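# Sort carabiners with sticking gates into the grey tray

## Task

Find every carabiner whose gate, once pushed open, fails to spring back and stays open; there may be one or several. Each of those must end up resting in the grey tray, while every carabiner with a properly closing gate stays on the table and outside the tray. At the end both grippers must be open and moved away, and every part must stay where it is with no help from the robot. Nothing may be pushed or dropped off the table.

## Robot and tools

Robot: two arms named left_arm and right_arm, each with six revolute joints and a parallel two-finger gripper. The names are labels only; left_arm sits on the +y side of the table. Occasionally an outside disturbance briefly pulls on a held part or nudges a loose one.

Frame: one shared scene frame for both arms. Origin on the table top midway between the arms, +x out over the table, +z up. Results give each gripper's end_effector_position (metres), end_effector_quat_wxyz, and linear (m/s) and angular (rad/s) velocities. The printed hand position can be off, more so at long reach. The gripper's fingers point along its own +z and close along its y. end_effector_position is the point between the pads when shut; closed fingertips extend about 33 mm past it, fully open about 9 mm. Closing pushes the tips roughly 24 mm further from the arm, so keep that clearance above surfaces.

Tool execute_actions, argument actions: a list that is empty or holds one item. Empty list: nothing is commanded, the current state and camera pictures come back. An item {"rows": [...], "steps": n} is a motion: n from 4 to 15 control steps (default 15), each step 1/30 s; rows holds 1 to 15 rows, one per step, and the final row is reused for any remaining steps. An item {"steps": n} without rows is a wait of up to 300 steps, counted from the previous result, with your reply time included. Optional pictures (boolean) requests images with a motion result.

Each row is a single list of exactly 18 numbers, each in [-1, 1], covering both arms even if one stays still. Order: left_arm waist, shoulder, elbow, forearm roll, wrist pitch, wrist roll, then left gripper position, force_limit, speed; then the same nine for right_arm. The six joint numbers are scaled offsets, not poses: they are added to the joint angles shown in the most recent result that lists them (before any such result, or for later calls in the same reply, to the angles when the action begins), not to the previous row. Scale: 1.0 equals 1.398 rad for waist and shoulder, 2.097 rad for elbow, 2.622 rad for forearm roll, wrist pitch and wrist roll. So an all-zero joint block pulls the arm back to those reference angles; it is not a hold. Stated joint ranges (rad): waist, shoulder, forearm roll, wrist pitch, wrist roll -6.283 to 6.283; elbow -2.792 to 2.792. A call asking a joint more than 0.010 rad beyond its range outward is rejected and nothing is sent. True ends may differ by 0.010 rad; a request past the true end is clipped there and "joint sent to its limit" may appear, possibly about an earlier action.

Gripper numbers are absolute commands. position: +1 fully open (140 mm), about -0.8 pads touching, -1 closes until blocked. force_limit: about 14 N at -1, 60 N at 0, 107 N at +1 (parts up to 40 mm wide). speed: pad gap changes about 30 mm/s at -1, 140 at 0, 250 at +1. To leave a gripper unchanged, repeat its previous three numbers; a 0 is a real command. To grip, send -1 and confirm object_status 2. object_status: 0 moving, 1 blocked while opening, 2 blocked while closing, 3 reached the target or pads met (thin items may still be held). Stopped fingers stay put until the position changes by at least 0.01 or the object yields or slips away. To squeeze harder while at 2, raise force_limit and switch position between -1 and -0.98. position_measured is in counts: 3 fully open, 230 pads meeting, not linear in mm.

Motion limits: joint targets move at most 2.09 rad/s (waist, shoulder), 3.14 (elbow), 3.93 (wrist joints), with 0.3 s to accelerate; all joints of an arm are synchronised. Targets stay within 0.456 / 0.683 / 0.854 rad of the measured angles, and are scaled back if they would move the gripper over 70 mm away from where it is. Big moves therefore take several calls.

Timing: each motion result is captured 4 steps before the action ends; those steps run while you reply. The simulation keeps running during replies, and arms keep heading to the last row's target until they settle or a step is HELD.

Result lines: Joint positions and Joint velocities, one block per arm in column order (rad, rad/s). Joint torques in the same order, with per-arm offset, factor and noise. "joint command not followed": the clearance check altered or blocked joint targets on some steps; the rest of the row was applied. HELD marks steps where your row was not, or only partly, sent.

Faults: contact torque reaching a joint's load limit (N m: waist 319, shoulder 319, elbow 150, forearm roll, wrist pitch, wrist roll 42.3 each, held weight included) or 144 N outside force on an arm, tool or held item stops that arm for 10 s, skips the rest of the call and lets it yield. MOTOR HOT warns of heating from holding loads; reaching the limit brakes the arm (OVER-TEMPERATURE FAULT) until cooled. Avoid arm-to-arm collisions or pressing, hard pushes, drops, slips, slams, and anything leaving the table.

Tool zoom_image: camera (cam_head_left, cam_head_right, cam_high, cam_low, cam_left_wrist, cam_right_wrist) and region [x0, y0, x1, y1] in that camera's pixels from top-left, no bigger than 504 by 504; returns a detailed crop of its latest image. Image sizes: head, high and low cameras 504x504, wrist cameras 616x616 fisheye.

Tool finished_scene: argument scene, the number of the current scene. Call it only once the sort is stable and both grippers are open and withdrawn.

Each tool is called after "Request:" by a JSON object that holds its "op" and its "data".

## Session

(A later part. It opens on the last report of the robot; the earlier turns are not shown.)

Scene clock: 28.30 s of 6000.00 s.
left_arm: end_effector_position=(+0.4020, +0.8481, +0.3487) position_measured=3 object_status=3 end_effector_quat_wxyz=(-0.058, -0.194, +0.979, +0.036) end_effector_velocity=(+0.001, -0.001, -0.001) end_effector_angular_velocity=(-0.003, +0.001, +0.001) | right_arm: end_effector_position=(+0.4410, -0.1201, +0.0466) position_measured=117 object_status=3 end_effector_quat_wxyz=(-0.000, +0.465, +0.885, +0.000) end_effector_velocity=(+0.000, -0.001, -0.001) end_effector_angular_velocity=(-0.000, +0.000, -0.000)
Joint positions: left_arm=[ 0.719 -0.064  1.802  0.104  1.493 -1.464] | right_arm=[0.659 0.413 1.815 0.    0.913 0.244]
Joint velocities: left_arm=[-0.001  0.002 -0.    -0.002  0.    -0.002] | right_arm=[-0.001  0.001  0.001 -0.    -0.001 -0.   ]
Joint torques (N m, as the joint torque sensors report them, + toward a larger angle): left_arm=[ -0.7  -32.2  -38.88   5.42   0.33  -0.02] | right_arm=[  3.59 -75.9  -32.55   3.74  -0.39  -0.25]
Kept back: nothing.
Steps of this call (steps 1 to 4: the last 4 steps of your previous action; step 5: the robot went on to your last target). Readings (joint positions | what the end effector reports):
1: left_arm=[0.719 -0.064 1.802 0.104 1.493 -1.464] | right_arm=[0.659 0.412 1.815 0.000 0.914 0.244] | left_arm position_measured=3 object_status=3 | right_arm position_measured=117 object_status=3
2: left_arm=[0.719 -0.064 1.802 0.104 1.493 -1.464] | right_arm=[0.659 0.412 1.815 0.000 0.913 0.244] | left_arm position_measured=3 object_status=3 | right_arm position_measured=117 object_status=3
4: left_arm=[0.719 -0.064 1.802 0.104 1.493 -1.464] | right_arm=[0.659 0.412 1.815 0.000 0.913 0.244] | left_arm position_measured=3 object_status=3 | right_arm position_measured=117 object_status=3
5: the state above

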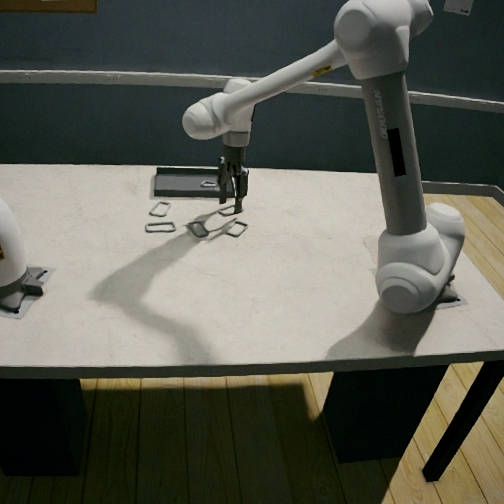

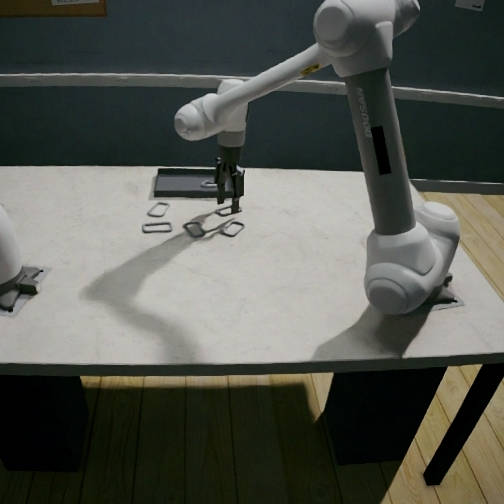

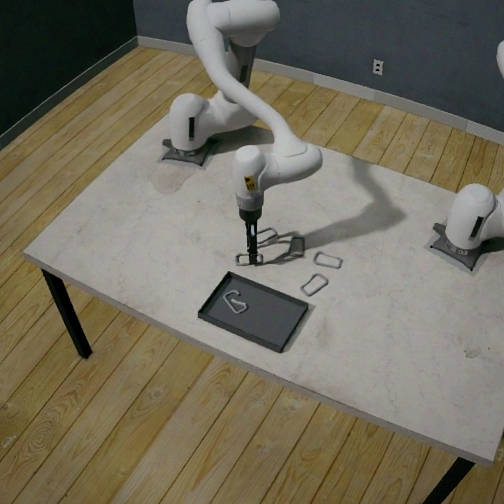

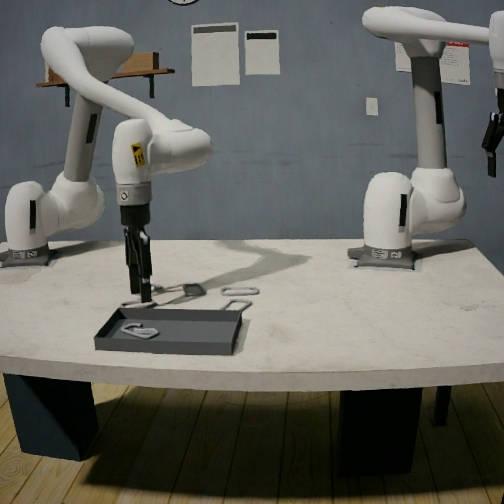

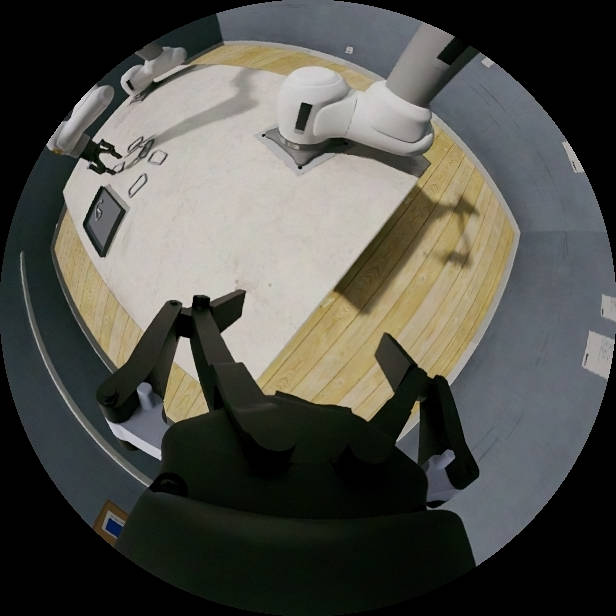

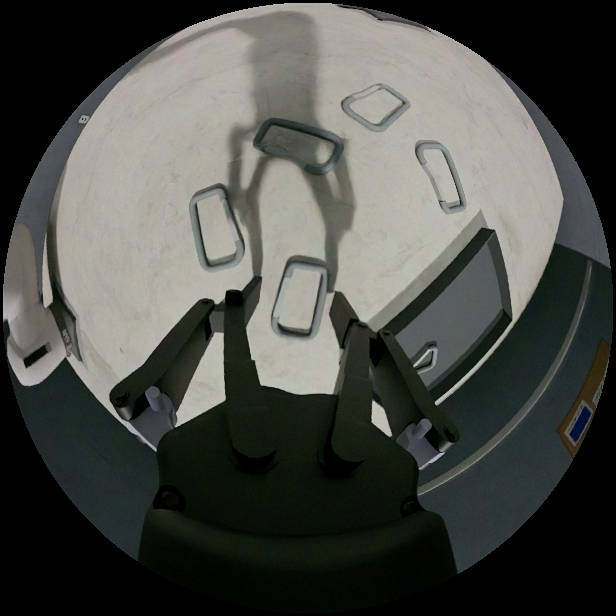

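Request:
{"op": "execute_actions", "data": {"actions": [{"rows":[[0,0,0,0,0,0,1,0,0,-0.0111,-0.0026,0.0026,0,-0.0007,-0.0059,0.1,-0.3,0.3],[0,0,0,0,0,0,1,0,0,-0.0111,-0.0026,0.0026,0,-0.0007,-0.0059,0.1,-0.3,0.3],[0,0,0,0,0,0,1,0,0,-0.0111,-0.0026,0.0026,0,-0.0007,-0.0059,0.1,-0.3,0.3],[0,0,0,0,0,0,1,0,0,-0.0111,-0.0026,0.0026,0,-0.0007,-0.0059,0.1,-0.3,0.3],[0,0,0,0,0,0,1,0,0,-0.0111,-0.0026,0.0026,0,-0.0007,-0.0059,0.1,-0.3,0.3],[0,0,0,0,0,0,1,0,0,-0.0111,0.0029,0.0054,0,-0.0059,-0.0059,0.1,-0.3,0.3]],"steps":15}], "pictures": false}}

Request:
{"op": "execute_actions", "data": {"actions": [{"steps":5}], "pictures": true}}

Request:
{"op": "zoom_image", "data": {"camera": "cam_right_wrist", "region": [220,220,380,350]}}

Scene clock: 28.97 s of 6000.00 s.
left_arm: end_effector_position=(+0.4020, +0.8481, +0.3487) position_measured=3 object_status=3 end_effector_quat_wxyz=(-0.058, -0.194, +0.979, +0.036) end_effector_velocity=(-0.000, +0.000, -0.000) end_effector_angular_velocity=(-0.001, +0.001, -0.000) | right_arm: end_effector_position=(+0.4473, -0.1289, +0.0399) position_measured=117 object_status=3 end_effector_quat_wxyz=(-0.000, +0.465, +0.885, +0.001) end_effector_velocity=(+0.001, -0.001, -0.011) end_effector_angular_velocity=(+0.001, -0.002, -0.000)
Joint positions: left_arm=[ 0.719 -0.064  1.802  0.104  1.493 -1.464] | right_arm=[0.644 0.416 1.826 0.    0.899 0.229]
Joint velocities: left_arm=[ 0.001  0.001  0.     0.    -0.     0.001] | right_arm=[-0.002  0.011  0.009 -0.    -0.022 -0.002]
Joint torques (N m, as the joint torque sensors report them, + toward a larger angle): left_arm=[ -0.34 -32.33 -39.46   5.38   0.36   0.01] | right_arm=[  2.26 -79.22 -31.26   3.52  -0.19  -0.33]
Steps of this call (steps 1 to 9: the robot went on to your last target; steps 10 to 20: the first 11 steps of this action). Readings (joint positions | what the end effector reports):
10: left_arm=[0.719 -0.064 1.802 0.104 1.493 -1.464] | right_arm=[0.659 0.413 1.815 0.000 0.913 0.244] | left_arm position_measured=3 object_status=3 | right_arm position_measured=117 object_status=3
11: left_arm=[0.719 -0.064 1.802 0.104 1.493 -1.464] | right_arm=[0.656 0.412 1.816 0.000 0.913 0.241] | left_arm position_measured=3 object_status=3 | right_arm position_measured=117 object_status=3
13: left_arm=[0.719 -0.064 1.802 0.104 1.493 -1.464] | right_arm=[0.648 0.411 1.819 0.000 0.912 0.234] | left_arm position_measured=3 object_status=3 | right_arm position_measured=117 object_status=3
17: left_arm=[0.719 -0.064 1.802 0.104 1.493 -1.464] | right_arm=[0.644 0.413 1.823 0.000 0.904 0.230] | left_arm position_measured=3 object_status=3 | right_arm position_measured=117 object_status=3
20: the state above

Scene clock: 29.13 s of 6000.00 s.
left_arm: end_effector_position=(+0.4020, +0.8481, +0.3487) position_measured=3 object_status=3 end_effector_quat_wxyz=(-0.058, -0.194, +0.979, +0.036) end_effector_velocity=(+0.000, +0.000, -0.001) end_effector_angular_velocity=(-0.001, +0.001, +0.001) | right_arm: end_effector_position=(+0.4473, -0.1290, +0.0390) position_measured=117 object_status=3 end_effector_quat_wxyz=(-0.000, +0.465, +0.885, +0.001) end_effector_velocity=(+0.000, -0.000, -0.001) end_effector_angular_velocity=(-0.000, -0.000, +0.000)
Joint positions: left_arm=[ 0.719 -0.064  1.802  0.104  1.493 -1.464] | right_arm=[0.643 0.416 1.826 0.    0.898 0.229]
Joint velocities: left_arm=[ 0.001  0.001  0.    -0.     0.     0.   ] | right_arm=[-0.     0.001  0.001 -0.001 -0.002 -0.   ]
Joint torques (N m, as the joint torque sensors report them, + toward a larger angle): left_arm=[ -0.23 -32.61 -39.57   5.41   0.33   0.1 ] | right_arm=[  2.4  -74.62 -30.87   3.51   0.09  -0.24]
Kept back: nothing.
Steps of this call (steps 1 to 4: the last 4 steps of your previous action; step 5: the robot went on to your last target). Readings (joint positions | what the end effector reports):
1: left_arm=[0.719 -0.064 1.802 0.104 1.493 -1.464] | right_arm=[0.644 0.416 1.826 0.000 0.899 0.229] | left_arm position_measured=3 object_status=3 | right_arm position_measured=117 object_status=3
2: left_arm=[0.719 -0.064 1.802 0.104 1.493 -1.464] | right_arm=[0.644 0.416 1.826 0.000 0.898 0.229] | left_arm position_measured=3 object_status=3 | right_arm position_measured=117 object_status=3
4: left_arm=[0.719 -0.064 1.802 0.104 1.493 -1.464] | right_arm=[0.644 0.416 1.826 0.000 0.898 0.229] | left_arm position_measured=3 object_status=3 | right_arm position_measured=117 object_status=3
5: the state above

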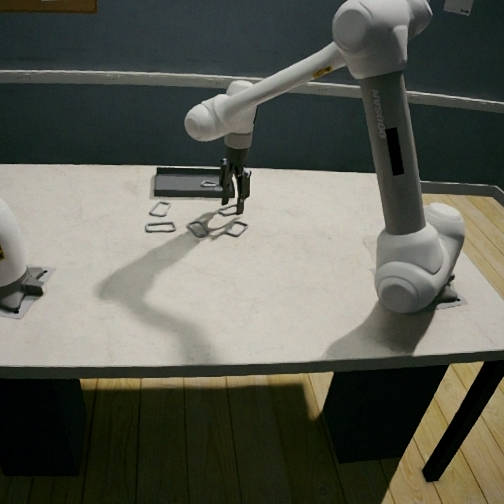

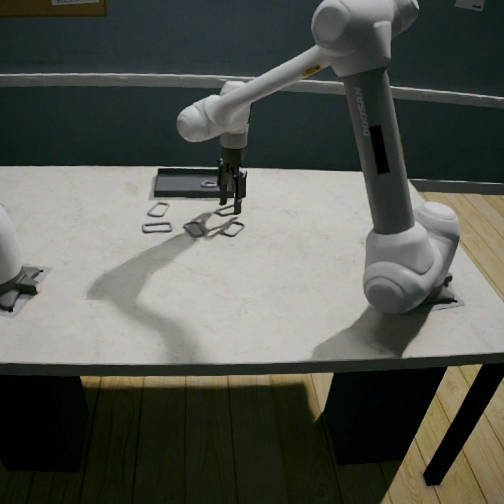

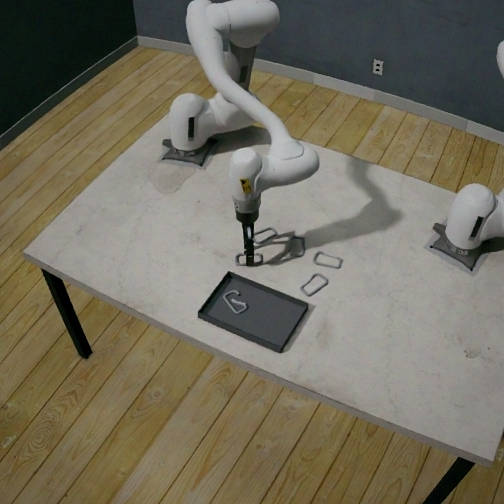

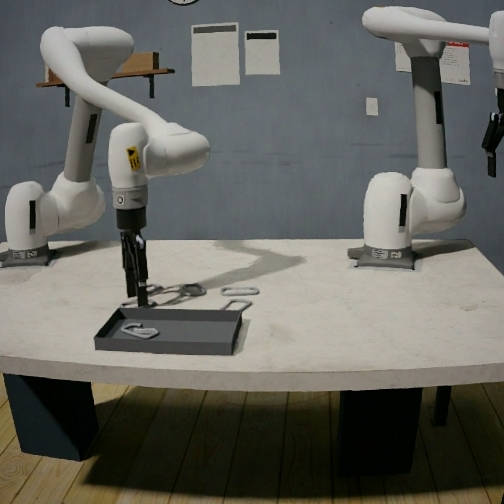

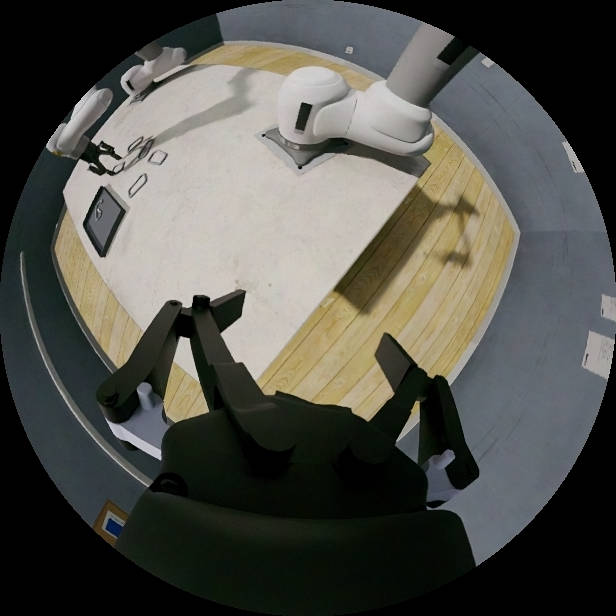

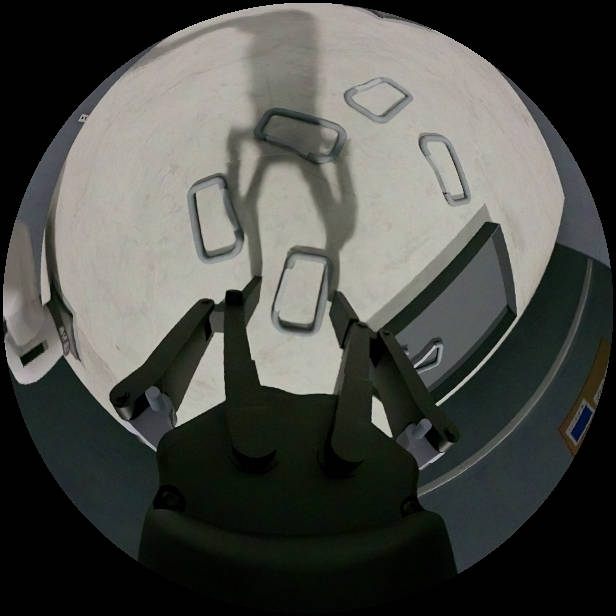

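Region (220, 220, 380, 350) of cam_right_wrist's 616x616 image, scaled by 3.150, with more detail than that image has; it fills the top 410 rows of this view, and the rest is white.

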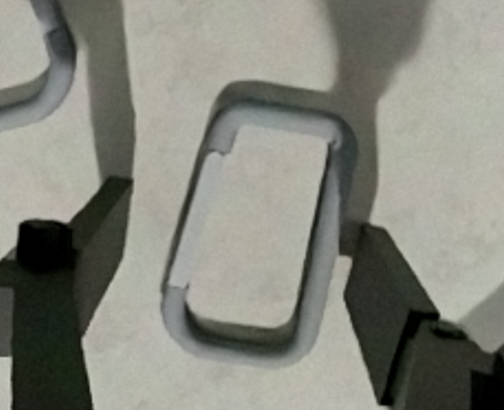

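Matches the target. Close.

Request:
{"op": "execute_actions", "data": {"actions": [{"rows":[[0,0,0,0,0,0,1,0,0,0,0,0,0,0,0,-0.39,-0.3,-0.3]],"steps":15}], "pictures": false}}

Request:
{"op": "execute_actions", "data": {"actions": [{"steps":10}], "pictures": true}}

Request:
{"op": "zoom_image", "data": {"camera": "cam_right_wrist", "region": [220,220,380,350]}}

Request:
{"op": "execute_actions", "data": {"actions": [{"rows":[[0,0,0,0,0,0,1,0,0,0,-0.002,-0.001,0,0.0019,0,-0.39,-0.3,-0.3],[0,0,0,0,0,0,1,0,0,0,-0.002,-0.001,0,0.0019,0,-0.39,-0.3,-0.3],[0,0,0,0,0,0,1,0,0,0,-0.002,-0.001,0,0.0019,0,0.1,-0.3,0.3]],"steps":15}], "pictures": true}}

Request:
{"op": "zoom_image", "data": {"camera": "cam_right_wrist", "region": [220,220,380,350]}}

Scene clock: 29.67 s of 6000.00 s.
left_arm: end_effector_position=(+0.4020, +0.8481, +0.3487) position_measured=3 object_status=3 end_effector_quat_wxyz=(-0.058, -0.194, +0.979, +0.036) end_effector_velocity=(+0.000, -0.000, -0.001) end_effector_angular_velocity=(-0.002, +0.001, -0.002) | right_arm: end_effector_position=(+0.4477, -0.1286, +0.0395) position_measured=170 object_status=0 end_effector_quat_wxyz=(+0.000, +0.465, +0.885, +0.001) end_effector_velocity=(+0.000, +0.000, +0.003) end_effector_angular_velocity=(+0.002, -0.003, -0.001)
Joint positions: left_arm=[ 0.719 -0.064  1.802  0.104  1.493 -1.464] | right_arm=[0.643 0.416 1.826 0.    0.897 0.229]
Joint velocities: left_arm=[-0.001  0.002  0.    -0.001  0.     0.001] | right_arm=[-0.    -0.004  0.    -0.001 -0.     0.001]
Joint torques (N m, as the joint torque sensors report them, + toward a larger angle): left_arm=[ -0.26 -32.97 -39.01   5.42   0.38  -0.03] | right_arm=[  6.75 -11.25  17.9    4.69   4.35  -0.3 ]
Steps of this call (steps 1 to 5: the robot went on to your last target; steps 6 to 16: the first 11 steps of this action). Readings (joint positions | what the end effector reports):
6: left_arm=[0.719 -0.064 1.802 0.104 1.493 -1.464] | right_arm=[0.643 0.417 1.826 0.000 0.898 0.229] | left_arm position_measured=3 object_status=3 | right_arm position_measured=117 object_status=0
7: left_arm=[0.719 -0.064 1.802 0.104 1.493 -1.464] | right_arm=[0.643 0.417 1.826 0.000 0.898 0.229] | left_arm position_measured=3 object_status=3 | right_arm position_measured=119 object_status=0
9: left_arm=[0.719 -0.064 1.802 0.104 1.493 -1.464] | right_arm=[0.643 0.417 1.826 0.000 0.898 0.229] | left_arm position_measured=3 object_status=3 | right_arm position_measured=130 object_status=0
13: left_arm=[0.719 -0.064 1.802 0.104 1.493 -1.464] | right_arm=[0.643 0.417 1.826 0.000 0.898 0.229] | left_arm position_measured=3 object_status=3 | right_arm position_measured=153 object_status=0
16: the state above

Scene clock: 30.00 s of 6000.00 s.
left_arm: end_effector_position=(+0.4020, +0.8481, +0.3487) position_measured=3 object_status=3 end_effector_quat_wxyz=(-0.058, -0.194, +0.979, +0.036) end_effector_velocity=(-0.000, -0.001, +0.001) end_effector_angular_velocity=(+0.001, -0.002, -0.002) | right_arm: end_effector_position=(+0.4474, -0.1289, +0.0393) position_measured=177 object_status=2 end_effector_quat_wxyz=(+0.000, +0.465, +0.885, +0.001) end_effector_velocity=(-0.002, -0.003, -0.002) end_effector_angular_velocity=(-0.005, +0.004, -0.001)
Joint positions: left_arm=[ 0.719 -0.064  1.802  0.104  1.493 -1.464] | right_arm=[0.643 0.416 1.826 0.    0.898 0.229]
Joint velocities: left_arm=[-0.001 -0.002 -0.    -0.     0.     0.001] | right_arm=[ 0.     0.     0.003 -0.     0.003  0.001]
Joint torques (N m, as the joint torque sensors report them, + toward a larger angle): left_arm=[ -0.81 -32.15 -39.07   5.37   0.36  -0.05] | right_arm=[10.15  8.34 33.25  4.1   7.4  -0.15]
Kept back: nothing.
Steps of this call (steps 1 to 4: the last 4 steps of your previous action; steps 5 to 10: the robot went on to your last target). Readings (joint positions | what the end effector reports):
1: left_arm=[0.719 -0.064 1.802 0.104 1.493 -1.464] | right_arm=[0.643 0.416 1.826 0.000 0.897 0.229] | left_arm position_measured=3 object_status=3 | right_arm position_measured=175 object_status=0
2: left_arm=[0.719 -0.064 1.802 0.104 1.493 -1.464] | right_arm=[0.643 0.416 1.826 0.000 0.897 0.229] | left_arm position_measured=3 object_status=3 | right_arm position_measured=177 object_status=0
4: left_arm=[0.719 -0.064 1.802 0.104 1.493 -1.464] | right_arm=[0.643 0.416 1.826 0.000 0.897 0.229] | left_arm position_measured=3 object_status=3 | right_arm position_measured=177 object_status=0
8: left_arm=[0.719 -0.064 1.802 0.104 1.493 -1.464] | right_arm=[0.643 0.416 1.826 0.000 0.898 0.229] | left_arm position_measured=3 object_status=3 | right_arm position_measured=177 object_status=2
10: the state above

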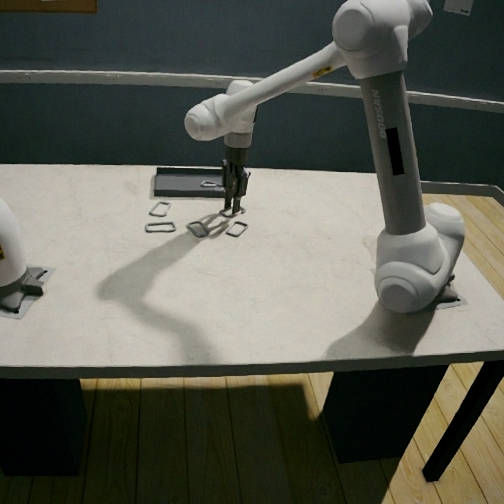

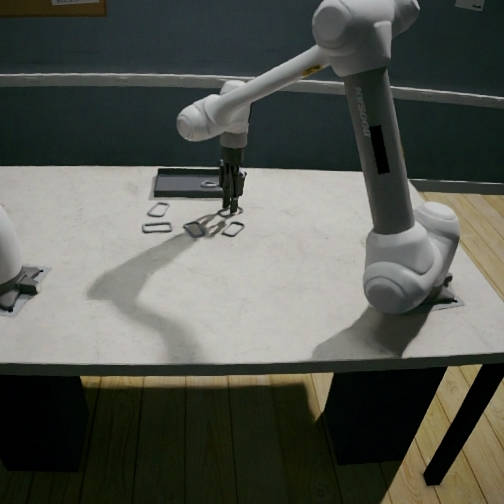

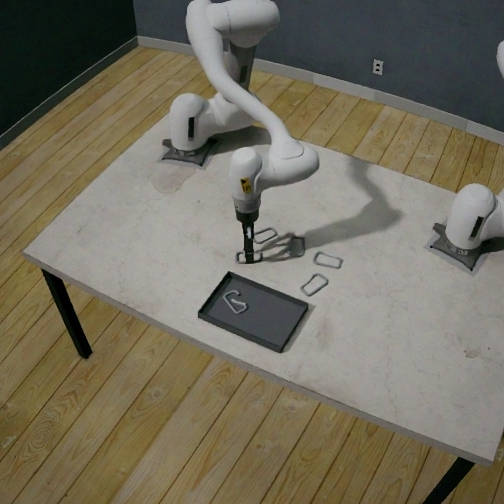

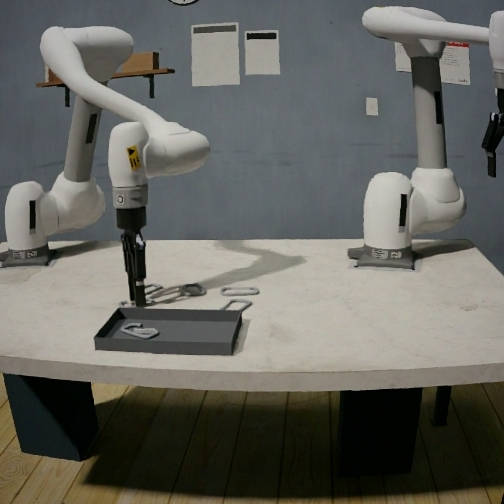

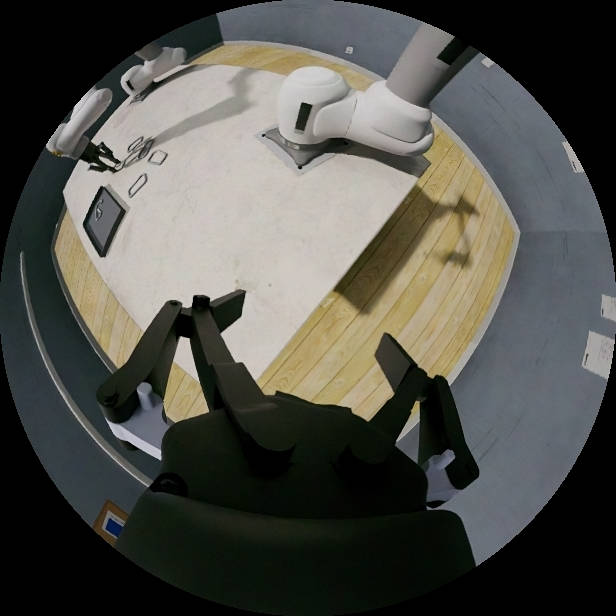

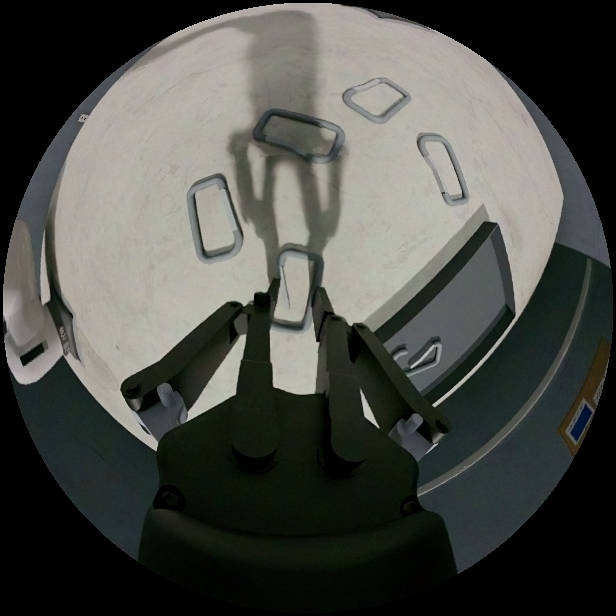

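Region (220, 220, 380, 350) of cam_right_wrist's 616x616 image, scaled by 3.150, with more detail than that image has; it fills the top 410 rows of this view, and the rest is white.

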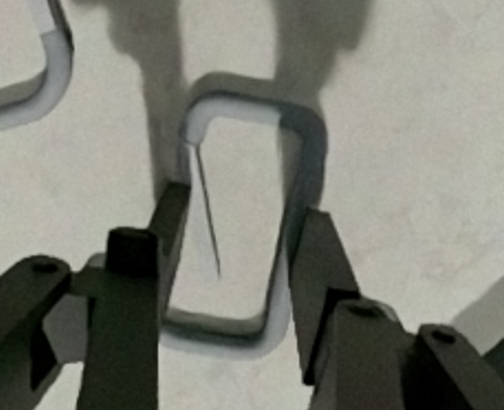

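Scene clock: 30.37 s of 6000.00 s.
left_arm: end_effector_position=(+0.4020, +0.8481, +0.3487) position_measured=3 object_status=3 end_effector_quat_wxyz=(-0.058, -0.194, +0.979, +0.036) end_effector_velocity=(+0.000, -0.000, +0.000) end_effector_angular_velocity=(+0.001, -0.000, +0.001) | right_arm: end_effector_position=(+0.4474, -0.1290, +0.0418) position_measured=117 object_status=0 end_effector_quat_wxyz=(-0.000, +0.465, +0.885, +0.001) end_effector_velocity=(+0.001, +0.001, +0.003) end_effector_angular_velocity=(+0.004, -0.003, +0.000)
Joint positions: left_arm=[ 0.719 -0.064  1.802  0.104  1.493 -1.464] | right_arm=[0.643 0.414 1.824 0.    0.903 0.229]
Joint velocities: left_arm=[-0.001 -0.     0.     0.     0.    -0.002] | right_arm=[-0.    -0.003 -0.002  0.001  0.001 -0.001]
Joint torques (N m, as the joint torque sensors report them, + toward a larger angle): left_arm=[ -0.08 -31.4  -39.13   5.47   0.41   0.02] | right_arm=[  4.53 -75.54 -30.96   3.65  -0.22  -0.17]
Steps of this call (steps 1 to 11: the first 11 steps of this action). Readings (joint positions | what the end effector reports):
1: left_arm=[0.719 -0.064 1.802 0.104 1.493 -1.464] | right_arm=[0.643 0.416 1.826 0.000 0.898 0.229] | left_arm position_measured=3 object_status=3 | right_arm position_measured=177 object_status=2
2: left_arm=[0.719 -0.064 1.802 0.104 1.493 -1.464] | right_arm=[0.643 0.416 1.826 0.000 0.899 0.229] | left_arm position_measured=3 object_status=3 | right_arm position_measured=177 object_status=2
4: left_arm=[0.719 -0.064 1.802 0.104 1.493 -1.464] | right_arm=[0.643 0.415 1.826 0.000 0.902 0.229] | left_arm position_measured=3 object_status=3 | right_arm position_measured=175 object_status=0
8: left_arm=[0.719 -0.064 1.802 0.104 1.493 -1.464] | right_arm=[0.643 0.414 1.825 0.000 0.903 0.229] | left_arm position_measured=3 object_status=3 | right_arm position_measured=137 object_status=0
11: the state above

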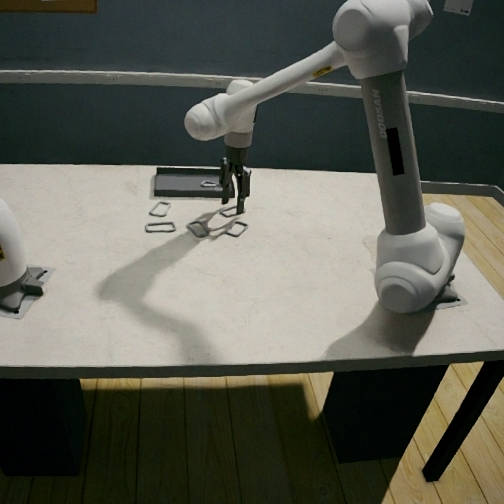

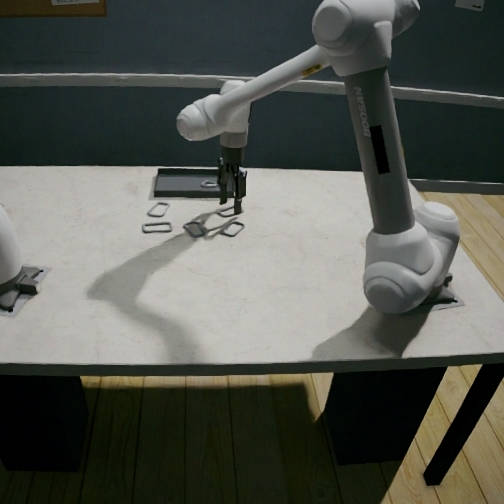

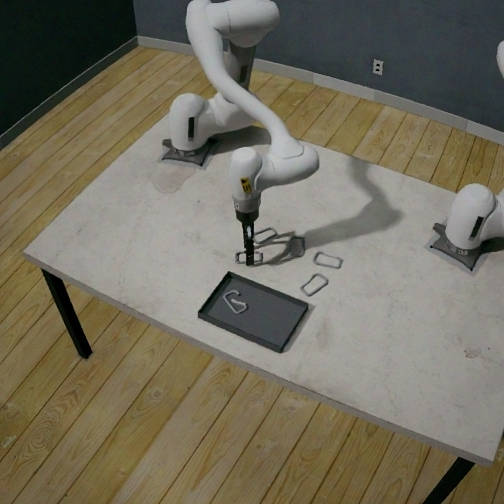

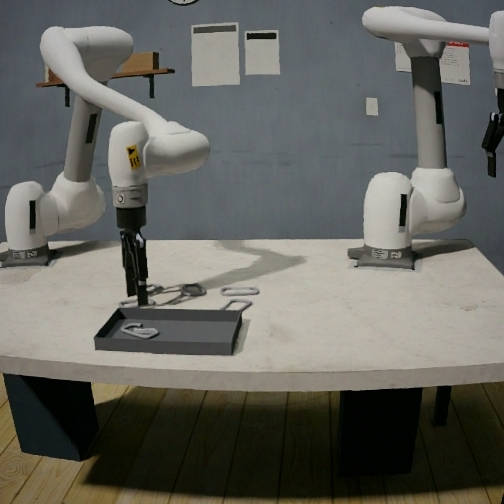

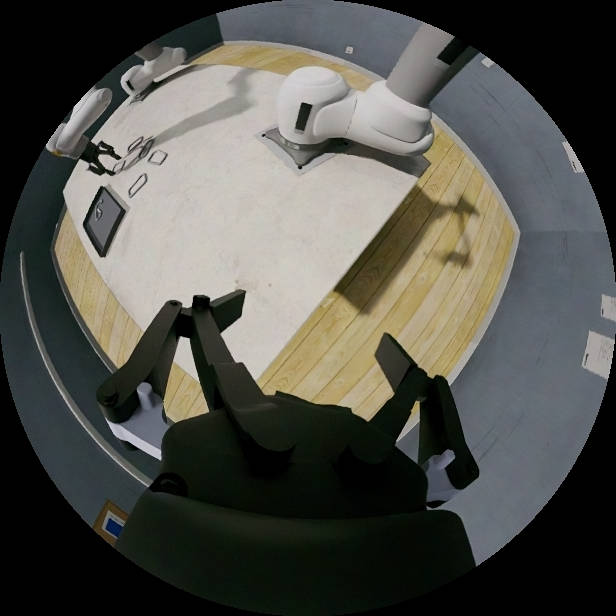

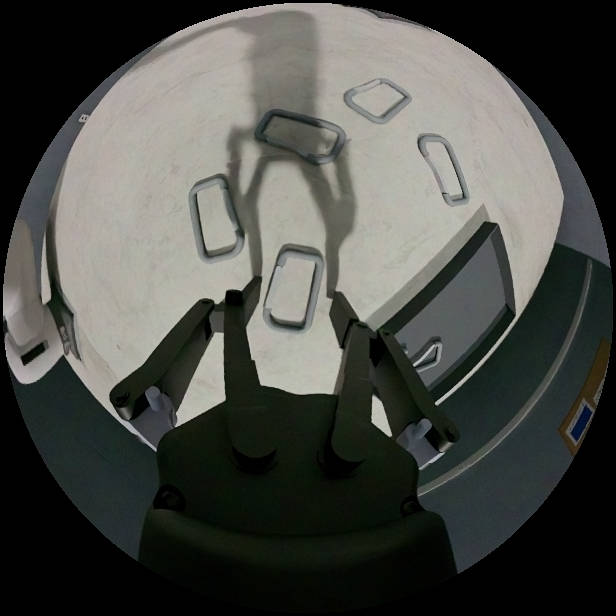

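Region (220, 220, 380, 350) of cam_right_wrist's 616x616 image, scaled by 3.150, with more detail than that image has; it fills the top 410 rows of this view, and the rest is white.

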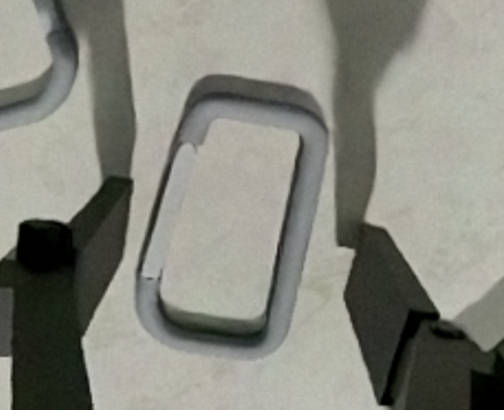

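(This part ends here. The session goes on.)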